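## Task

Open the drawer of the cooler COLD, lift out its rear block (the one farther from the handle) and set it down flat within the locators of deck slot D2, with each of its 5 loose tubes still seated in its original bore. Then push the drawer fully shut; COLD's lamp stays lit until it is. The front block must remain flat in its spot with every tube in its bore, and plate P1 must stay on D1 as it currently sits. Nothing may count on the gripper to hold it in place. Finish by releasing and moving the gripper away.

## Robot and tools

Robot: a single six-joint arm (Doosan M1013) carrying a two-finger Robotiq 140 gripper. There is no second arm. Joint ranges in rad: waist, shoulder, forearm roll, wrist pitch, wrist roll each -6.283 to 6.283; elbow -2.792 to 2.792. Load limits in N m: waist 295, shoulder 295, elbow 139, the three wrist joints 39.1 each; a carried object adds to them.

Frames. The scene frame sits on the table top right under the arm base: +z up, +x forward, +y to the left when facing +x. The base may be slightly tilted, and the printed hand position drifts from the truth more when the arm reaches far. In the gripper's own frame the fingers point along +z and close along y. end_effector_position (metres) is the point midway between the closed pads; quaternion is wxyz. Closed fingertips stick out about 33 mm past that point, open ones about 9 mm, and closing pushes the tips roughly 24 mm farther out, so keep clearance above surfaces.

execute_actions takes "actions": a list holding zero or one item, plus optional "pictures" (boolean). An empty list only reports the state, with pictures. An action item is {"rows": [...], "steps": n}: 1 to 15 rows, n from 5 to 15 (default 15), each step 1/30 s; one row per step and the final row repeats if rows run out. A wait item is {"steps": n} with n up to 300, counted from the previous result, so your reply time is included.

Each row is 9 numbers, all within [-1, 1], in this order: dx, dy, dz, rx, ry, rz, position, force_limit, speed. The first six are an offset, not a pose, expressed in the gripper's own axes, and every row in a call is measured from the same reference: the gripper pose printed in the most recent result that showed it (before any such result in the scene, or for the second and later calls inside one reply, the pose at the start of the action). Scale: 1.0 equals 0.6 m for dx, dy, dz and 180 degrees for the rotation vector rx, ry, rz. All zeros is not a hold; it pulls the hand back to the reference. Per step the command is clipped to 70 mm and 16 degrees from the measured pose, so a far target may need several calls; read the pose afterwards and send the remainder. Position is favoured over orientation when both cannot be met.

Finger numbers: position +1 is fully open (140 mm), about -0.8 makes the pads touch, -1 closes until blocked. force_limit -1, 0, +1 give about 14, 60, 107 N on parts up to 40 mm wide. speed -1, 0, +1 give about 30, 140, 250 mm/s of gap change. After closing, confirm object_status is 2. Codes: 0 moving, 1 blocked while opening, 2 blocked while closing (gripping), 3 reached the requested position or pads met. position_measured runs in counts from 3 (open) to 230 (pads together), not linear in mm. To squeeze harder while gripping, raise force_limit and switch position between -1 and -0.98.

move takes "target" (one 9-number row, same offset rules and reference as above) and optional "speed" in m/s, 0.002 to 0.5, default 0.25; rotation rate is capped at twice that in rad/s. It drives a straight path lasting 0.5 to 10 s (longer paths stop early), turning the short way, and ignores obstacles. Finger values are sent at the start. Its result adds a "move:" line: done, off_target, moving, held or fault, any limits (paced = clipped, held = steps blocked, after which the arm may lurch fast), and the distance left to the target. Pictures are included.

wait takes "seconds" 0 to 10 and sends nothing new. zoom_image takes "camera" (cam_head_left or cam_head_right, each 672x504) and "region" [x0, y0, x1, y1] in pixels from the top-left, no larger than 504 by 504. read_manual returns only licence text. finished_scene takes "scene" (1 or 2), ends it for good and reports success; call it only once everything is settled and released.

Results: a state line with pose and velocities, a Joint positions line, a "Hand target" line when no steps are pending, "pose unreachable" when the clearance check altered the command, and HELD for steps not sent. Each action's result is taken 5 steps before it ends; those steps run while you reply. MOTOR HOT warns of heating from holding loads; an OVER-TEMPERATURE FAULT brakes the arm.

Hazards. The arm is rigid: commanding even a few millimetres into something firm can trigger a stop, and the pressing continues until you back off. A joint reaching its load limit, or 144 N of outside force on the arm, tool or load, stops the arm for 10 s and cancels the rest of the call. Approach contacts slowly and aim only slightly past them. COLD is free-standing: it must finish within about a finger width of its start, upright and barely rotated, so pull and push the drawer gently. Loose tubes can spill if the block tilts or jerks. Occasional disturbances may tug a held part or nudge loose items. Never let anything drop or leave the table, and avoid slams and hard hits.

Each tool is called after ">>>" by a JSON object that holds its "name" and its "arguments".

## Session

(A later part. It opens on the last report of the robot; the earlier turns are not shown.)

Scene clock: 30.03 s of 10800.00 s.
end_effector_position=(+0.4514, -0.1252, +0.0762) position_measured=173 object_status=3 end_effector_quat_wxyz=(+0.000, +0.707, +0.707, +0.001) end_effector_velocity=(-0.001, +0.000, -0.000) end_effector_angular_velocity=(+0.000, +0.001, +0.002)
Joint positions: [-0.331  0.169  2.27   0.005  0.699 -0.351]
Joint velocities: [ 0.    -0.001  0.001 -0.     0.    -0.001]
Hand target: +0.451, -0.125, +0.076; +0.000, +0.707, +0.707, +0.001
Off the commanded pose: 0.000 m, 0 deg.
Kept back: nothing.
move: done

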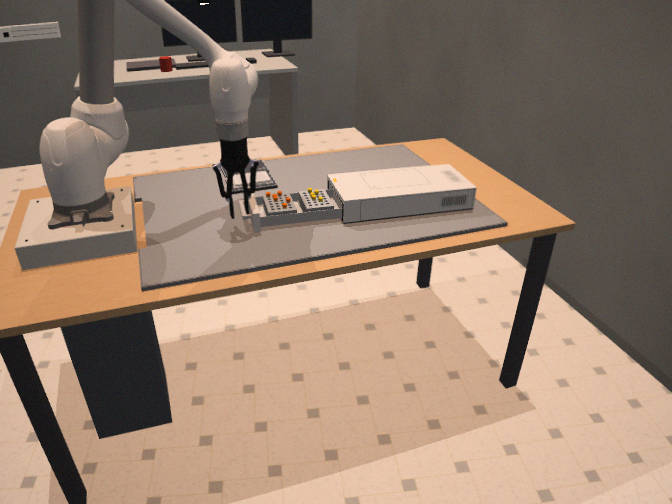

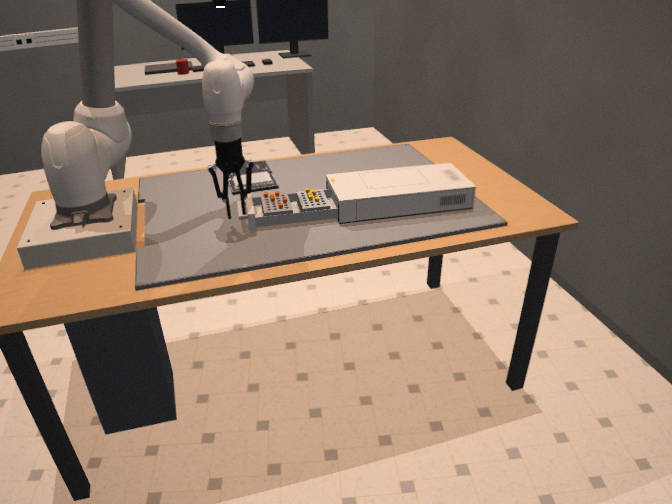

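>>> {"name": "move", "arguments": {"target": [0,0.006,-0.1,0,0,0,-0.35,0,1], "speed": 0.1}}

>>> {"name": "move", "arguments": {"target": [-0.017,0.385,0,0,0,0.022,0.5,0,1]}}

>>> {"name": "move", "arguments": {"target": [0,0,0.05,0,0,0,0.5,0,1], "speed": 0.05}}

>>> {"name": "zoom_image", "arguments": {"camera": "cam_head_left", "region": [270, 150, 370, 230]}}

>>> {"name": "zoom_image", "arguments": {"camera": "cam_head_right", "region": [270, 150, 370, 230]}}

Scene clock: 31.37 s of 10800.00 s.
end_effector_position=(+0.4548, -0.1253, +0.1362) position_measured=173 object_status=3 end_effector_quat_wxyz=(+0.000, +0.707, +0.707, +0.001) end_effector_velocity=(-0.000, -0.001, +0.000) end_effector_angular_velocity=(-0.001, +0.001, +0.000)
Joint positions: [-0.329  0.085  2.217  0.004  0.836 -0.347]
Joint velocities: [-0.002 -0.    -0.001 -0.002  0.002 -0.   ]
Hand target: +0.455, -0.125, +0.136; +0.000, +0.707, +0.707, +0.001
Off the commanded pose: 0.000 m, 0 deg.
Kept back: nothing.
move: done

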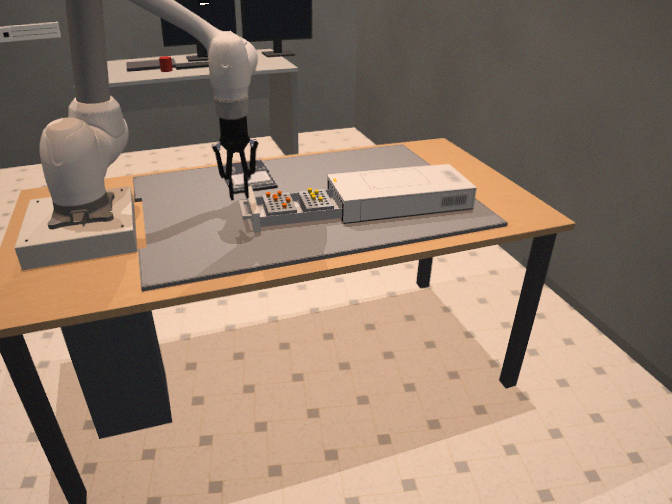

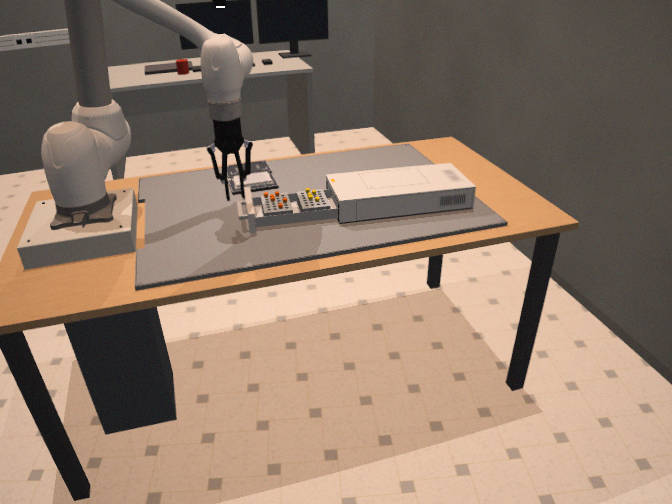

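Scene clock: 32.73 s of 10800.00 s.
end_effector_position=(+0.6858, -0.1356, +0.1370) position_measured=66 object_status=3 end_effector_quat_wxyz=(+0.000, +0.731, +0.682, +0.001) end_effector_velocity=(+0.000, +0.000, -0.000) end_effector_angular_velocity=(+0.002, +0.000, -0.002)
Joint positions: [-0.23   0.4    1.791  0.003  0.946 -0.179]
Joint velocities: [-0.     0.001 -0.001  0.002  0.001  0.001]
Hand target: +0.686, -0.136, +0.137; +0.000, +0.731, +0.682, +0.001
Off the commanded pose: 0.000 m, 0 deg.
Kept back: nothing.
move: done

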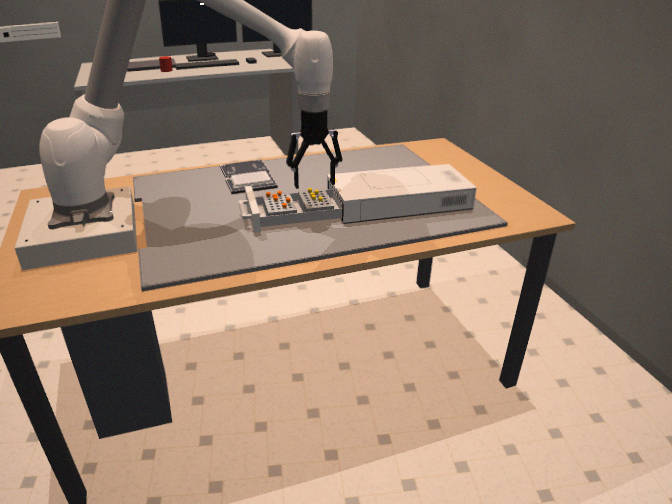

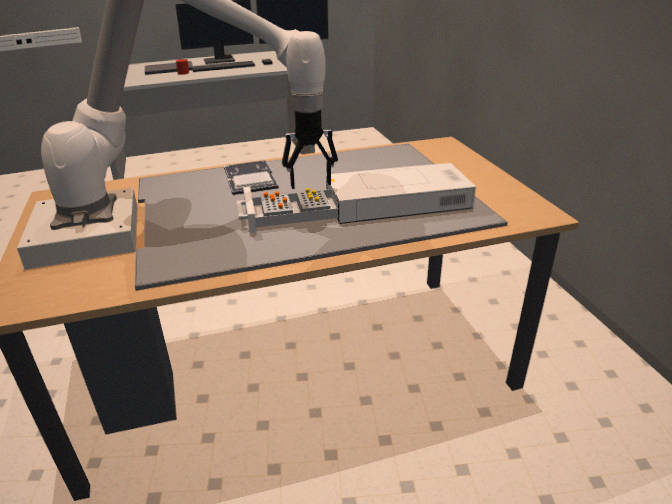

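Scene clock: 33.63 s of 10800.00 s.
end_effector_position=(+0.6859, -0.1355, +0.1071) position_measured=66 object_status=3 end_effector_quat_wxyz=(+0.000, +0.731, +0.682, +0.001) end_effector_velocity=(-0.000, -0.000, -0.001) end_effector_angular_velocity=(+0.001, +0.001, -0.000)
Joint positions: [-0.23   0.43   1.811  0.003  0.896 -0.178]
Joint velocities: [-0.001  0.     0.001  0.001 -0.    -0.001]
Hand target: +0.686, -0.136, +0.107; +0.000, +0.731, +0.682, +0.001
Off the commanded pose: 0.000 m, 0 deg.
Kept back: nothing.
move: done

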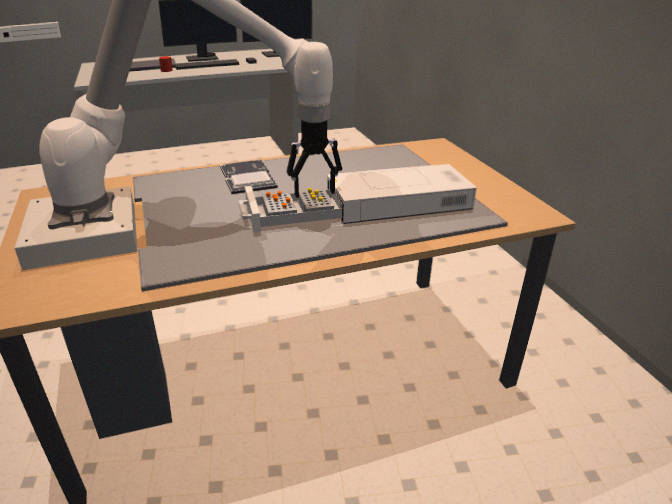

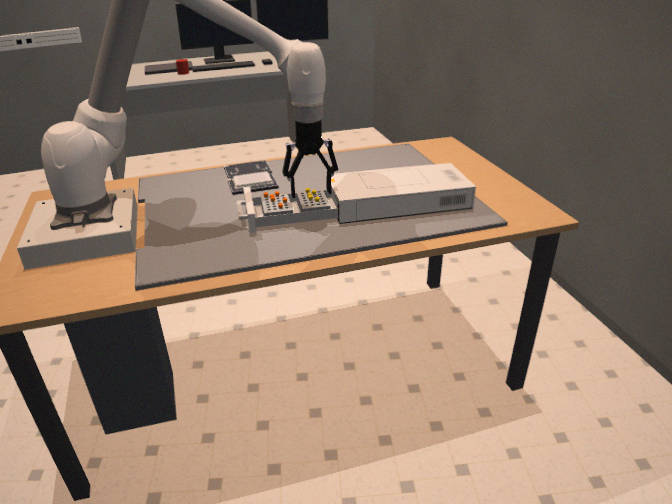

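Region (270, 150, 370, 230) of cam_head_left's 672x504 image, scaled by 5.040, with more detail than that image has; it fills the top 403 rows of this view, and the rest is white.

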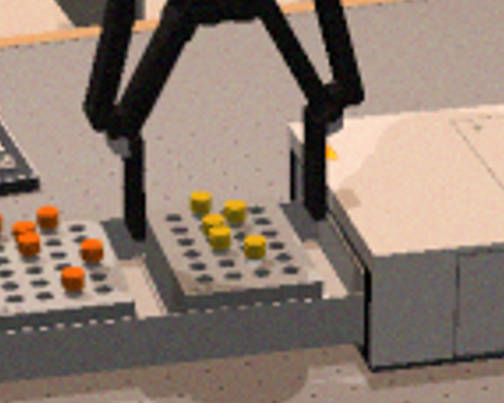

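Region (270, 150, 370, 230) of cam_head_right's 672x504 image, scaled by 5.040, with more detail than that image has; it fills the top 403 rows of this view, and the rest is white.

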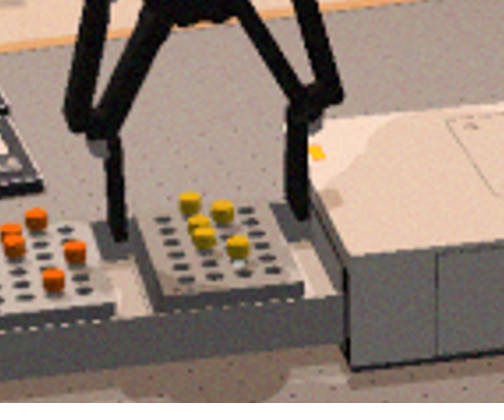

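>>> {"name": "move", "arguments": {"target": [0,0.008,0.022,0,0,0,0.42,0,0], "speed": 0.03}}

>>> {"name": "zoom_image", "arguments": {"camera": "cam_head_left", "region": [270, 150, 370, 230]}}

>>> {"name": "zoom_image", "arguments": {"camera": "cam_head_right", "region": [270, 150, 370, 230]}}

Scene clock: 34.60 s of 10800.00 s.
end_effector_position=(+0.6908, -0.1358, +0.0939) position_measured=76 object_status=3 end_effector_quat_wxyz=(+0.000, +0.731, +0.682, +0.001) end_effector_velocity=(-0.000, +0.001, -0.001) end_effector_angular_velocity=(+0.001, +0.000, -0.000)
Joint positions: [-0.229  0.45   1.809  0.003  0.878 -0.177]
Joint velocities: [ 0.001  0.     0.001  0.001 -0.001  0.001]
Hand target: +0.691, -0.136, +0.094; +0.000, +0.731, +0.682, +0.001
Off the commanded pose: 0.000 m, 0 deg.
Kept back: nothing.
move: done

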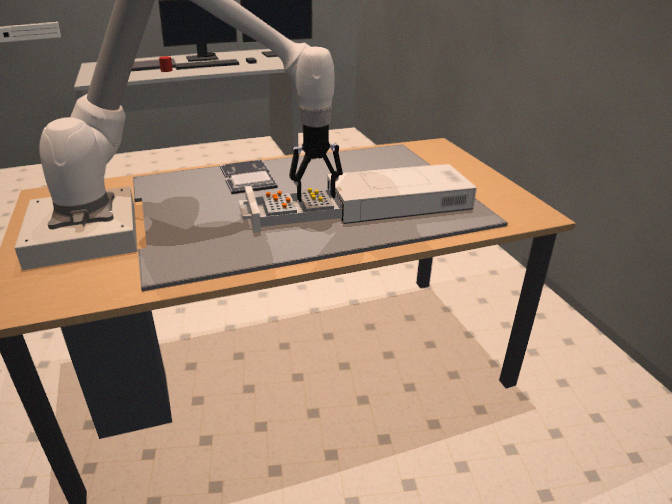

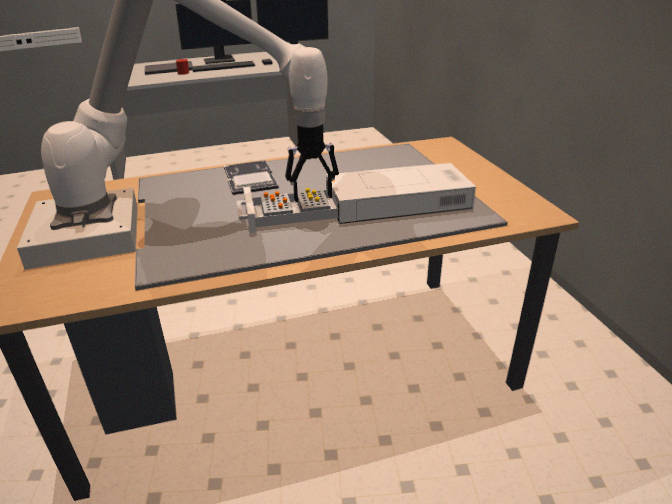

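Region (270, 150, 370, 230) of cam_head_left's 672x504 image, scaled by 5.040, with more detail than that image has; it fills the top 403 rows of this view, and the rest is white.

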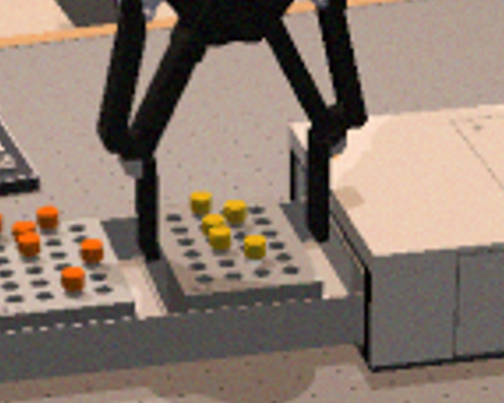

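Region (270, 150, 370, 230) of cam_head_right's 672x504 image, scaled by 5.040, with more detail than that image has; it fills the top 403 rows of this view, and the rest is white.

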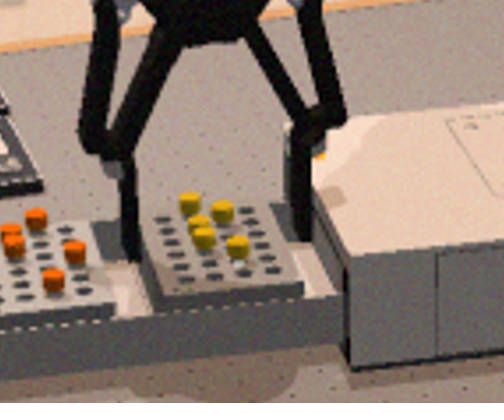

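>>> {"name": "move", "arguments": {"target": [0,0,0.036,0,0,0,0.42,0,0], "speed": 0.02}}

>>> {"name": "zoom_image", "arguments": {"camera": "cam_head_left", "region": [270, 150, 370, 230]}}

>>> {"name": "move", "arguments": {"target": [0,0,0,0,0,0,-1,0.3,-1]}}

>>> {"name": "move", "arguments": {"target": [0,0,-0.12,0,0,0,-1,0.3,-1], "speed": 0.05}}

>>> {"name": "zoom_image", "arguments": {"camera": "cam_head_left", "region": [270, 150, 370, 230]}}

>>> {"name": "zoom_image", "arguments": {"camera": "cam_head_left", "region": [210, 150, 290, 200]}}

Scene clock: 36.13 s of 10800.00 s.
end_effector_position=(+0.6908, -0.1358, +0.0724) position_measured=76 object_status=3 end_effector_quat_wxyz=(+0.000, +0.731, +0.682, +0.001) end_effector_velocity=(-0.000, +0.001, -0.001) end_effector_angular_velocity=(+0.001, +0.000, +0.001)
Joint positions: [-0.229  0.473  1.821  0.003  0.842 -0.177]
Joint velocities: [ 0.001  0.001  0.001  0.001 -0.001 -0.001]
Hand target: +0.691, -0.136, +0.072; +0.000, +0.731, +0.682, +0.001
Off the commanded pose: 0.000 m, 0 deg.
Kept back: nothing.
move: done

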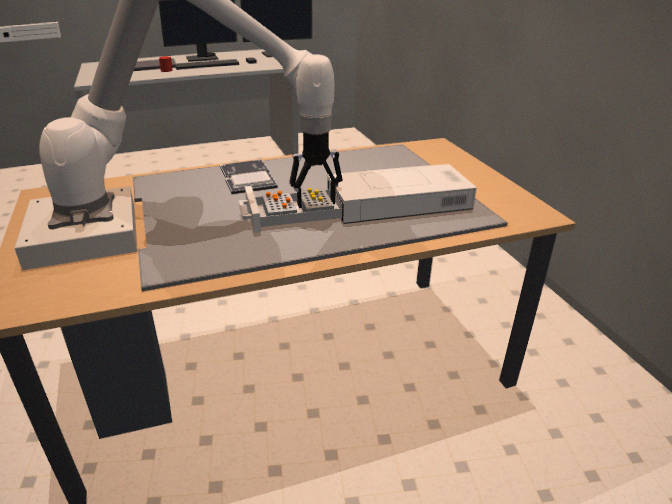

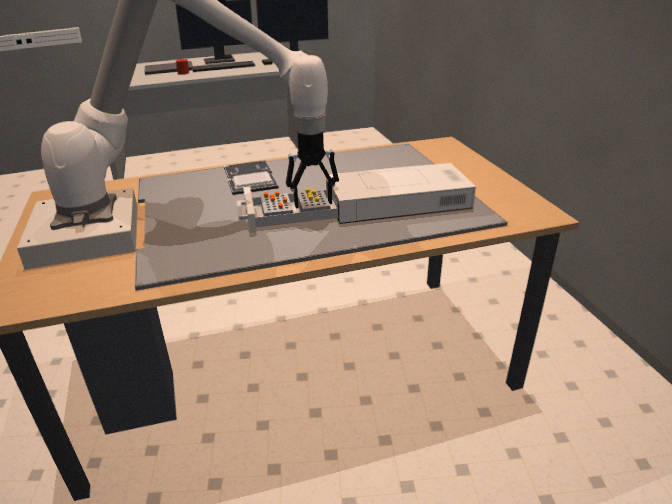

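Region (270, 150, 370, 230) of cam_head_left's 672x504 image, scaled by 5.040, with more detail than that image has; it fills the top 403 rows of this view, and the rest is white.

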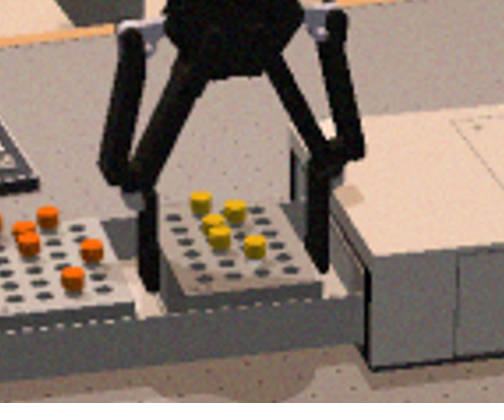

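Scene clock: 36.93 s of 10800.00 s.
end_effector_position=(+0.6908, -0.1358, +0.0723) position_measured=104 object_status=0 end_effector_quat_wxyz=(+0.001, +0.731, +0.682, +0.001) end_effector_velocity=(-0.000, -0.001, -0.000) end_effector_angular_velocity=(-0.001, -0.000, -0.001)
Joint positions: [-0.229  0.473  1.821  0.003  0.842 -0.177]
Joint velocities: [-0.002  0.     0.    -0.001 -0.001 -0.   ]
Hand target: +0.691, -0.136, +0.072; +0.000, +0.731, +0.682, +0.001
Off the commanded pose: 0.000 m, 0 deg.
Kept back: nothing.
move: done

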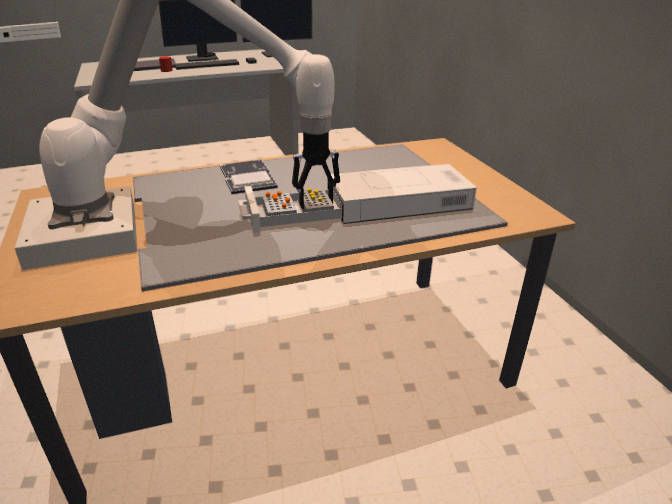

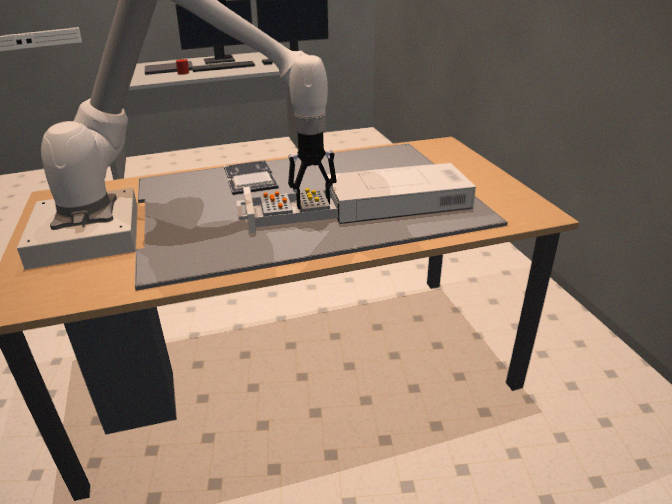

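Scene clock: 38.67 s of 10800.00 s.
end_effector_position=(+0.6906, -0.1359, +0.1443) position_measured=105 object_status=2 end_effector_quat_wxyz=(+0.001, +0.731, +0.682, +0.001) end_effector_velocity=(+0.000, +0.000, +0.001) end_effector_angular_velocity=(-0.000, -0.000, +0.001)
Joint positions: [-0.229  0.399  1.776  0.003  0.962 -0.177]
Joint velocities: [ 0.    -0.    -0.001 -0.     0.001 -0.   ]
Hand target: +0.691, -0.136, +0.144; +0.001, +0.731, +0.682, +0.001
Off the commanded pose: 0.000 m, 0 deg.
Kept back: nothing.
move: done

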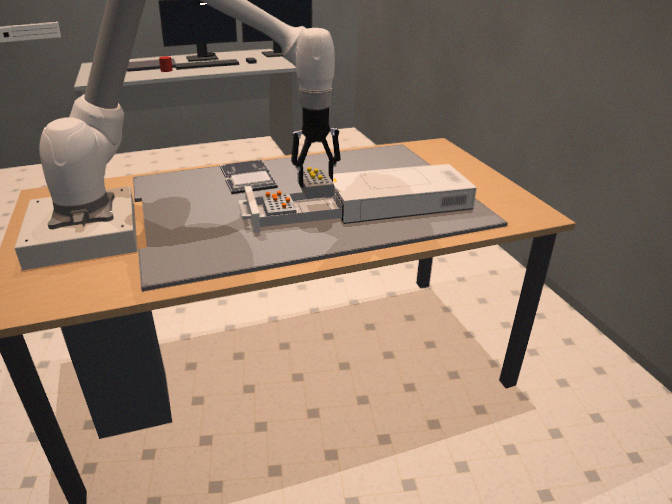

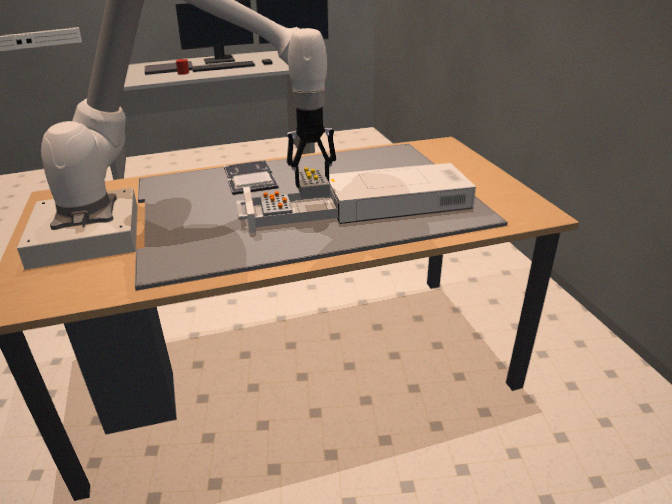

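Region (270, 150, 370, 230) of cam_head_left's 672x504 image, scaled by 5.040, with more detail than that image has; it fills the top 403 rows of this view, and the rest is white.

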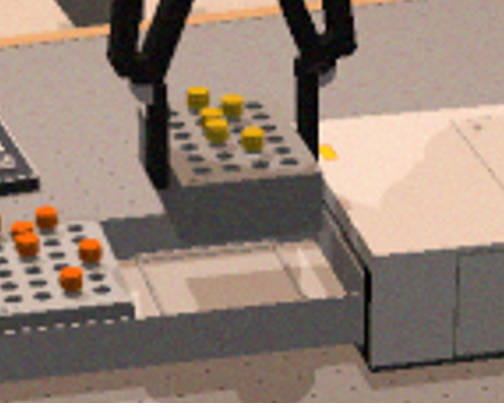

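Region (210, 150, 290, 200) of cam_head_left's 672x504 image, scaled by 6.300, with more detail than that image has; it fills the top 315 rows of this view, and the rest is white.

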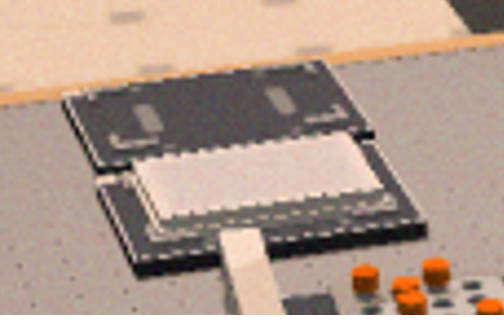

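>>> {"name": "move", "arguments": {"target": [0.743,-0.27,0,0,0,0.478,-1,0.3,-1], "speed": 0.2}}

>>> {"name": "move", "arguments": {"target": [0,0,0.08,0,0,0,-1,0.3,-1], "speed": 0.05}}

>>> {"name": "zoom_image", "arguments": {"camera": "cam_head_left", "region": [210, 130, 290, 200]}}

>>> {"name": "zoom_image", "arguments": {"camera": "cam_head_right", "region": [210, 130, 290, 200]}}

Scene clock: 43.23 s of 10800.00 s.
end_effector_position=(+0.5601, +0.3197, +0.1445) position_measured=105 object_status=2 end_effector_quat_wxyz=(-0.000, +1.000, -0.000, +0.002) end_effector_velocity=(-0.001, -0.000, -0.000) end_effector_angular_velocity=(-0.000, +0.001, -0.002)
Joint positions: [ 0.482  0.319  1.895 -0.003  0.922  2.039]
Joint velocities: [0.    0.    0.    0.    0.001 0.002]
Hand target: +0.560, +0.320, +0.145; -0.000, +1.000, -0.000, +0.002
Off the commanded pose: 0.000 m, 0 deg.
Kept back: nothing.
move: done

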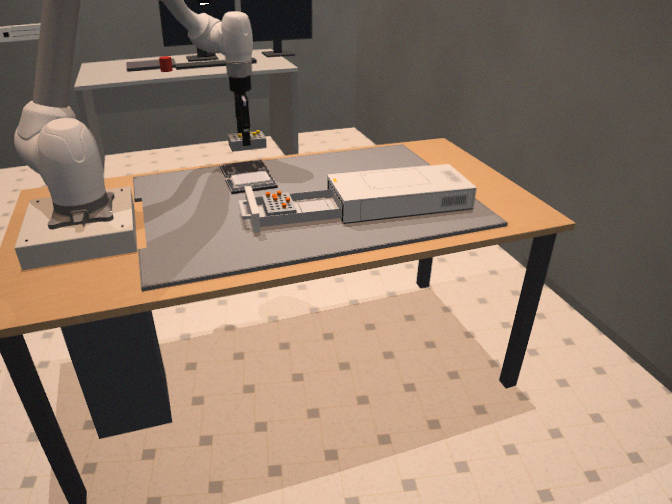

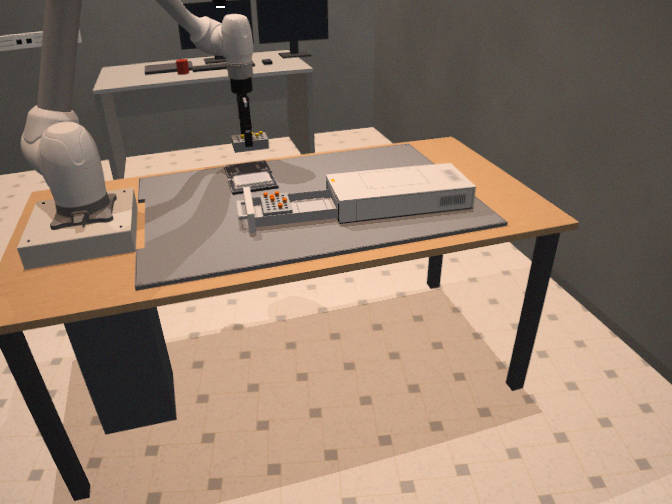

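Scene clock: 44.50 s of 10800.00 s.
end_effector_position=(+0.5603, +0.3198, +0.0966) position_measured=105 object_status=2 end_effector_quat_wxyz=(-0.000, +1.000, -0.000, +0.002) end_effector_velocity=(+0.001, +0.000, -0.000) end_effector_angular_velocity=(+0.001, -0.001, -0.002)
Joint positions: [ 0.482  0.371  1.928 -0.003  0.837  2.039]
Joint velocities: [-0.001  0.    -0.     0.001 -0.001  0.   ]
Hand target: +0.560, +0.320, +0.097; -0.000, +1.000, -0.000, +0.002
Off the commanded pose: 0.000 m, 0 deg.
Kept back: nothing.
move: done

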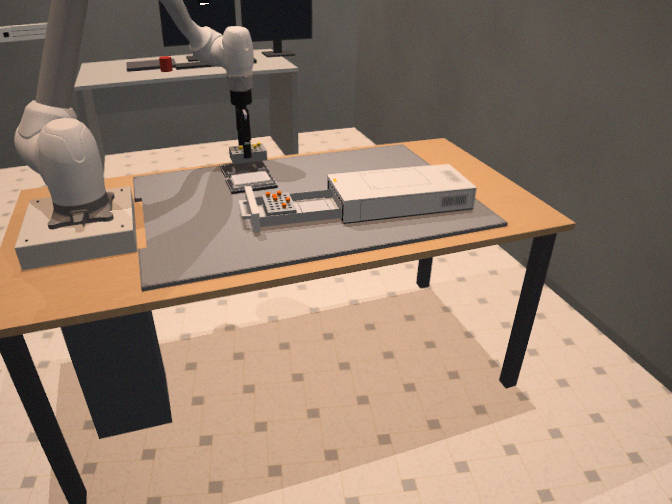

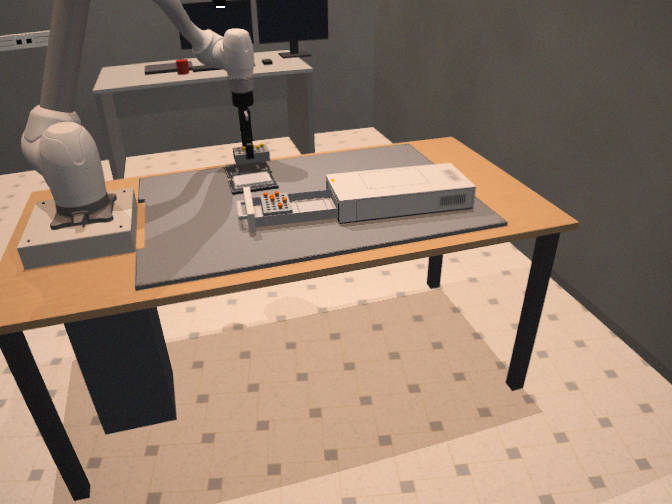

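Region (210, 130, 290, 200) of cam_head_left's 672x504 image, scaled by 6.300, with more detail than that image has; it fills the top 441 rows of this view, and the rest is white.

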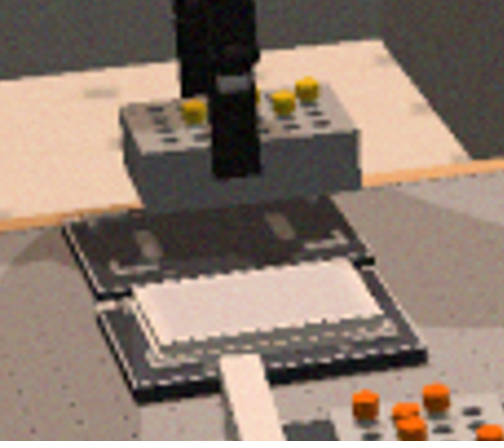

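Region (210, 130, 290, 200) of cam_head_right's 672x504 image, scaled by 6.300, with more detail than that image has; it fills the top 441 rows of this view, and the rest is white.

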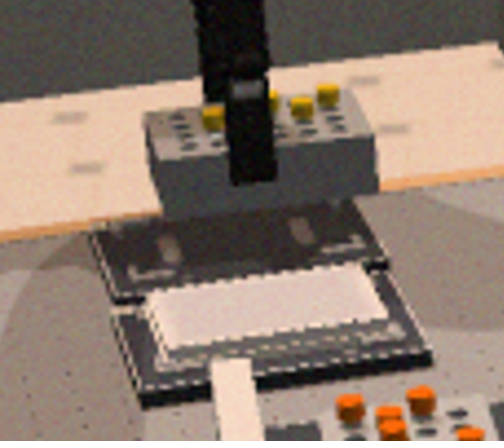

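>>> {"name": "move", "arguments": {"target": [-0.022,0,0.028,0,0,-0.006,-1,0.3,-1], "speed": 0.03}}

>>> {"name": "zoom_image", "arguments": {"camera": "cam_head_left", "region": [215, 140, 275, 190]}}

>>> {"name": "zoom_image", "arguments": {"camera": "cam_head_right", "region": [215, 140, 275, 190]}}

Scene clock: 45.97 s of 10800.00 s.
end_effector_position=(+0.5472, +0.3198, +0.0797) position_measured=105 object_status=2 end_effector_quat_wxyz=(-0.000, +1.000, +0.009, +0.002) end_effector_velocity=(-0.001, +0.001, -0.000) end_effector_angular_velocity=(+0.000, +0.001, -0.000)
Joint positions: [ 0.491  0.377  1.96  -0.003  0.799  2.03 ]
Joint velocities: [ 0.002  0.     0.001  0.001 -0.     0.001]
Hand target: +0.547, +0.320, +0.080; -0.000, +1.000, +0.009, +0.002
Off the commanded pose: 0.000 m, 0 deg.
Kept back: nothing.
move: done

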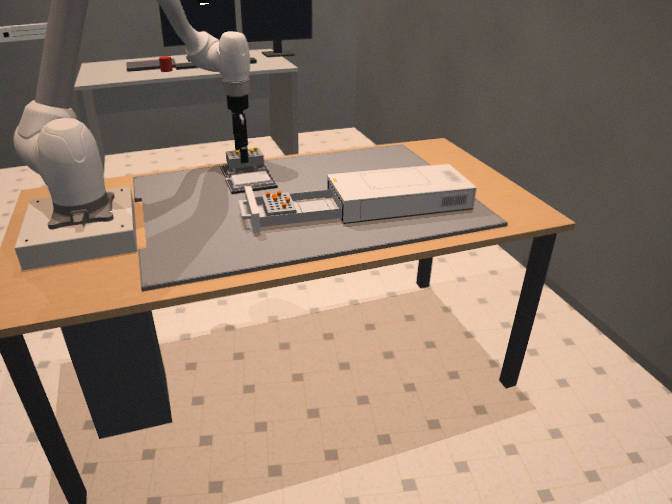

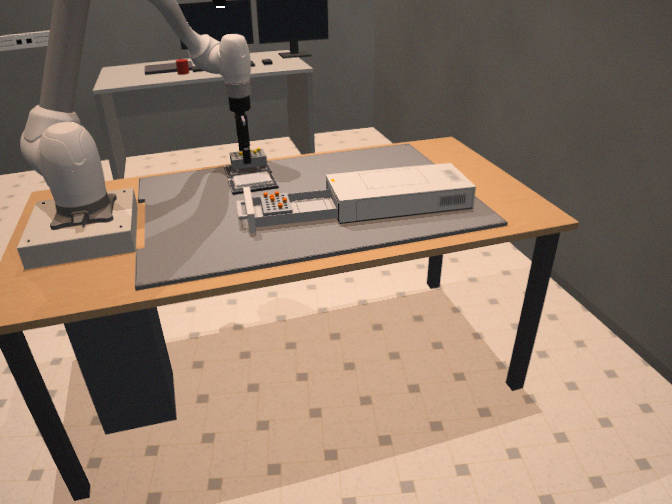

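Region (215, 140, 275, 190) of cam_head_left's 672x504 image, scaled by 8.400, with more detail than that image has.

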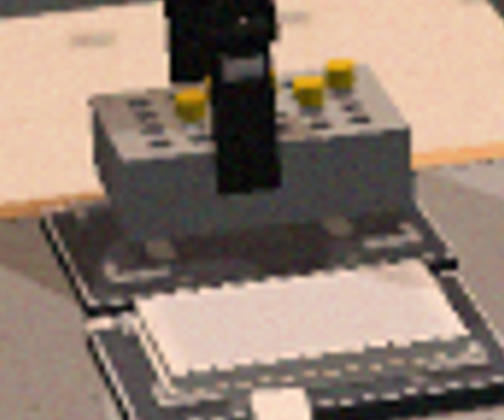

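Region (215, 140, 275, 190) of cam_head_right's 672x504 image, scaled by 8.400, with more detail than that image has.

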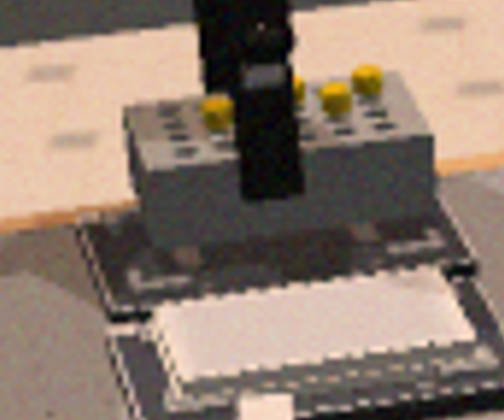

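>>> {"name": "move", "arguments": {"target": [-0.004,0.01,0.01,0,0,0,-1,0.3,-1], "speed": 0.01}}

>>> {"name": "zoom_image", "arguments": {"camera": "cam_head_left", "region": [215, 140, 275, 190]}}

>>> {"name": "zoom_image", "arguments": {"camera": "cam_head_right", "region": [215, 140, 275, 190]}}

Scene clock: 47.47 s of 10800.00 s.
end_effector_position=(+0.5451, +0.3139, +0.0739) position_measured=105 object_status=2 end_effector_quat_wxyz=(-0.000, +1.000, +0.009, +0.002) end_effector_velocity=(-0.001, -0.001, -0.002) end_effector_angular_velocity=(-0.002, +0.003, +0.001)
Joint positions: [ 0.484  0.378  1.973 -0.003  0.784  2.023]
Joint velocities: [-0.001  0.001  0.002 -0.001  0.    -0.001]
Hand target: +0.545, +0.314, +0.074; -0.000, +1.000, +0.009, +0.002
Off the commanded pose: 0.000 m, 0 deg.
Kept back: nothing.
move: done

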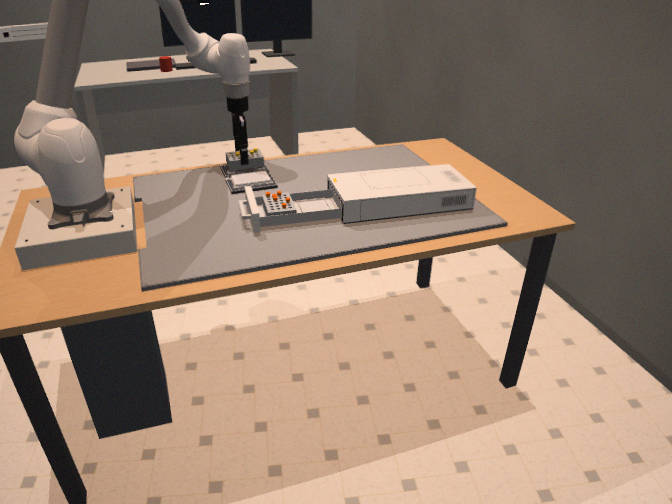

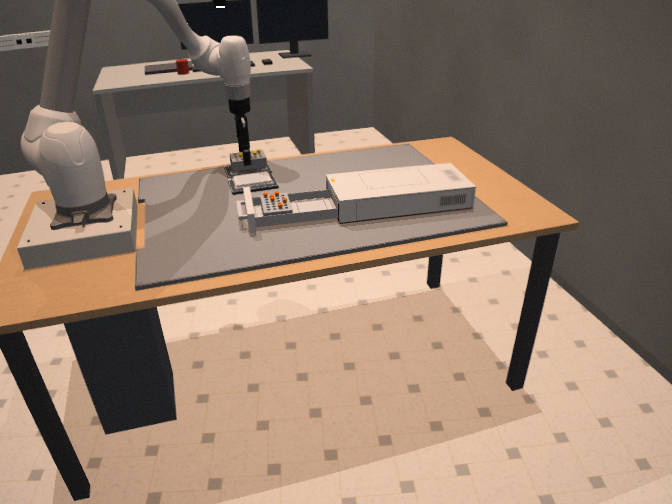

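Region (215, 140, 275, 190) of cam_head_left's 672x504 image, scaled by 8.400, with more detail than that image has.

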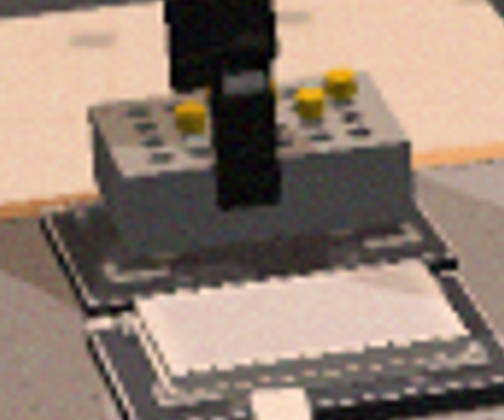

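Region (215, 140, 275, 190) of cam_head_right's 672x504 image, scaled by 8.400, with more detail than that image has.

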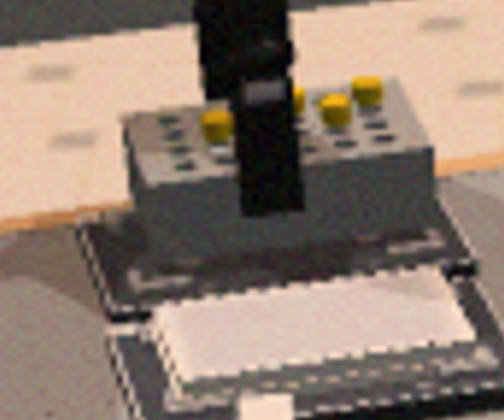

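>>> {"name": "move", "arguments": {"target": [0,0,-0.007,0,0,0,-1,0.3,-1], "speed": 0.01}}

>>> {"name": "move", "arguments": {"target": [-0.003,0.016,0,0,0,0,-1,0.3,-1], "speed": 0.02}}

>>> {"name": "zoom_image", "arguments": {"camera": "cam_head_left", "region": [215, 140, 275, 190]}}

>>> {"name": "zoom_image", "arguments": {"camera": "cam_head_right", "region": [215, 140, 275, 190]}}

Scene clock: 48.40 s of 10800.00 s.
end_effector_position=(+0.5451, +0.3138, +0.0780) position_measured=105 object_status=2 end_effector_quat_wxyz=(-0.000, +1.000, +0.009, +0.002) end_effector_velocity=(-0.000, +0.000, +0.001) end_effector_angular_velocity=(+0.000, -0.000, +0.001)
Joint positions: [ 0.484  0.373  1.971 -0.003  0.792  2.023]
Joint velocities: [ 0.001 -0.001  0.    -0.     0.    -0.   ]
Hand target: +0.545, +0.314, +0.078; -0.000, +1.000, +0.009, +0.002
Off the commanded pose: 0.000 m, 0 deg.
Kept back: nothing.
move: done

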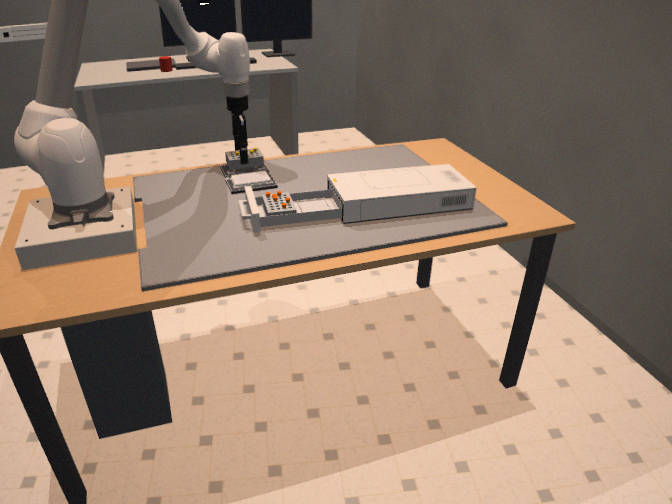

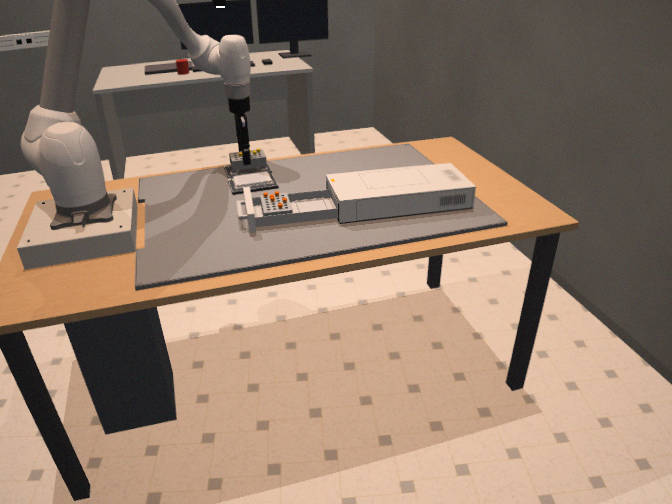

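Scene clock: 49.10 s of 10800.00 s.
end_effector_position=(+0.5434, +0.3042, +0.0780) position_measured=105 object_status=2 end_effector_quat_wxyz=(-0.000, +1.000, +0.009, +0.002) end_effector_velocity=(+0.000, -0.000, +0.000) end_effector_angular_velocity=(-0.000, -0.001, +0.001)
Joint positions: [ 0.472  0.365  1.983 -0.003  0.787  2.01 ]
Joint velocities: [-0.001 -0.     0.    -0.001 -0.    -0.001]
Hand target: +0.543, +0.304, +0.078; -0.000, +1.000, +0.009, +0.002
Off the commanded pose: 0.000 m, 0 deg.
Kept back: nothing.
move: done

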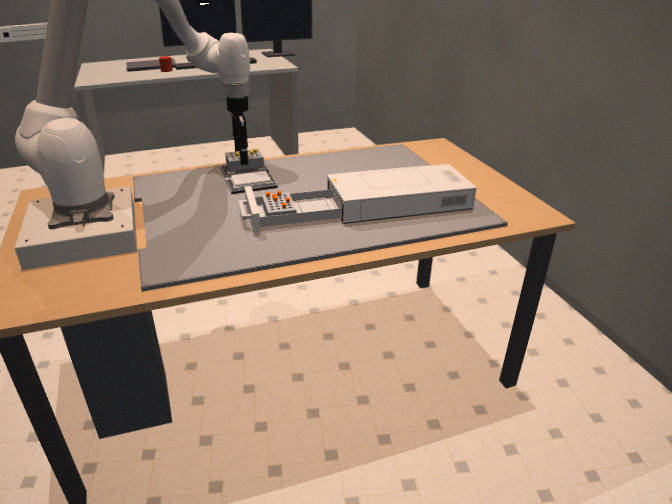

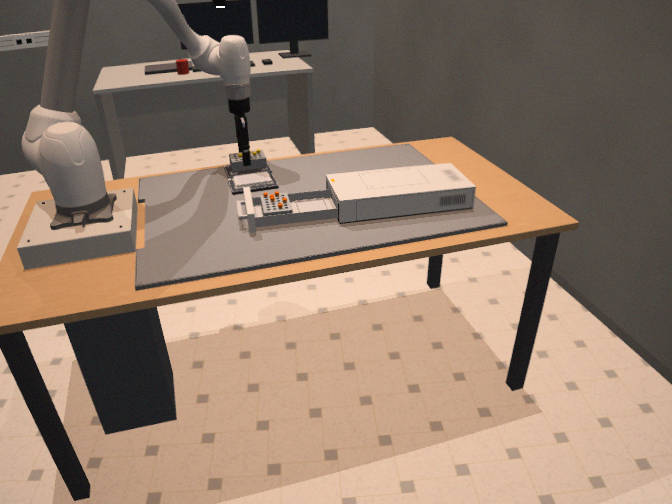

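Region (215, 140, 275, 190) of cam_head_left's 672x504 image, scaled by 8.400, with more detail than that image has.

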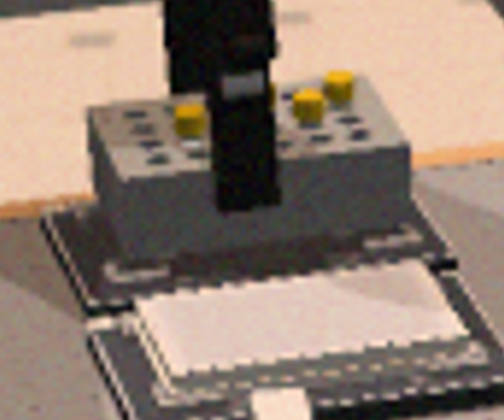

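Region (215, 140, 275, 190) of cam_head_right's 672x504 image, scaled by 8.400, with more detail than that image has.

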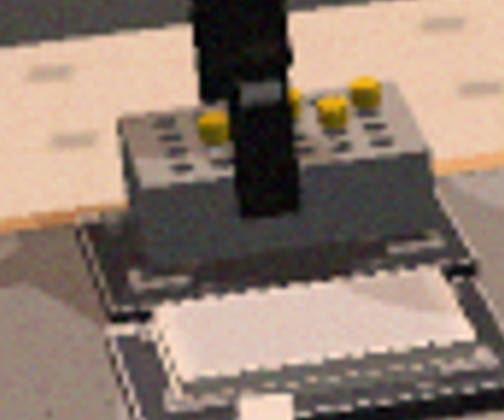

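>>> {"name": "move", "arguments": {"target": [0,0,0.006,0,0,0,-1,0.3,-1], "speed": 0.008}}

>>> {"name": "zoom_image", "arguments": {"camera": "cam_head_left", "region": [215, 140, 275, 190]}}

>>> {"name": "zoom_image", "arguments": {"camera": "cam_head_right", "region": [215, 140, 275, 190]}}

Scene clock: 50.07 s of 10800.00 s.
end_effector_position=(+0.5435, +0.3043, +0.0748) position_measured=105 object_status=2 end_effector_quat_wxyz=(-0.000, +1.000, +0.009, +0.002) end_effector_velocity=(-0.001, -0.000, -0.001) end_effector_angular_velocity=(+0.001, +0.001, -0.001)
Joint positions: [ 0.472  0.369  1.985 -0.003  0.781  2.01 ]
Joint velocities: [-0.001  0.001  0.001  0.002 -0.002 -0.001]
Hand target: +0.543, +0.304, +0.074; -0.000, +1.000, +0.009, +0.002
Off the commanded pose: 0.000 m, 0 deg.
Kept back: nothing.
move: done

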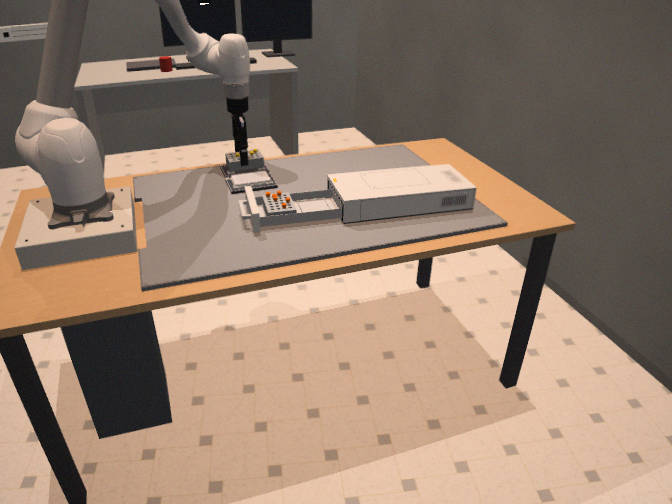

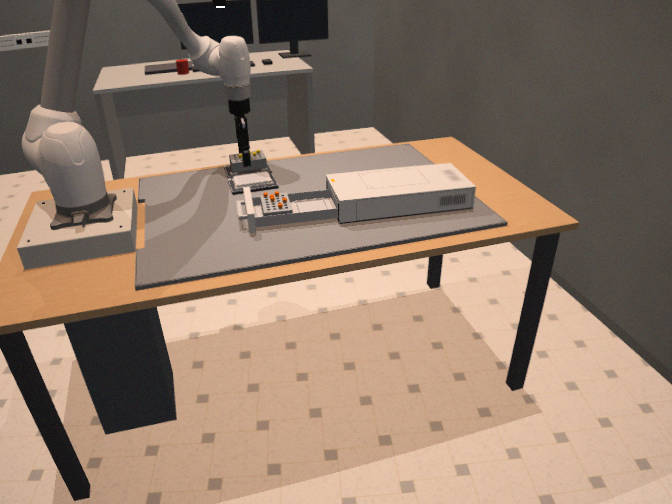

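Region (215, 140, 275, 190) of cam_head_left's 672x504 image, scaled by 8.400, with more detail than that image has.

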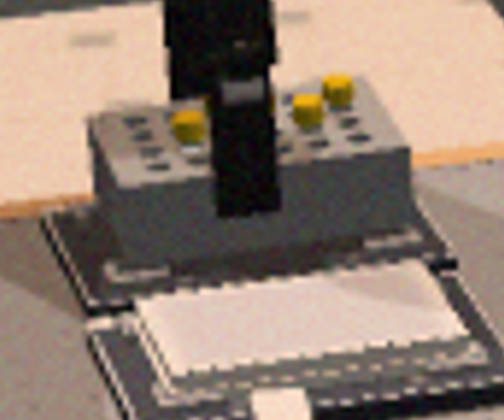

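Region (215, 140, 275, 190) of cam_head_right's 672x504 image, scaled by 8.400, with more detail than that image has.

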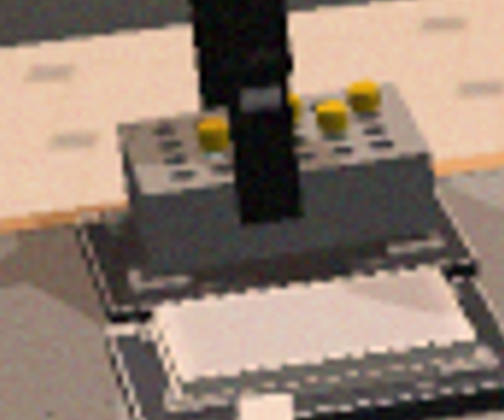

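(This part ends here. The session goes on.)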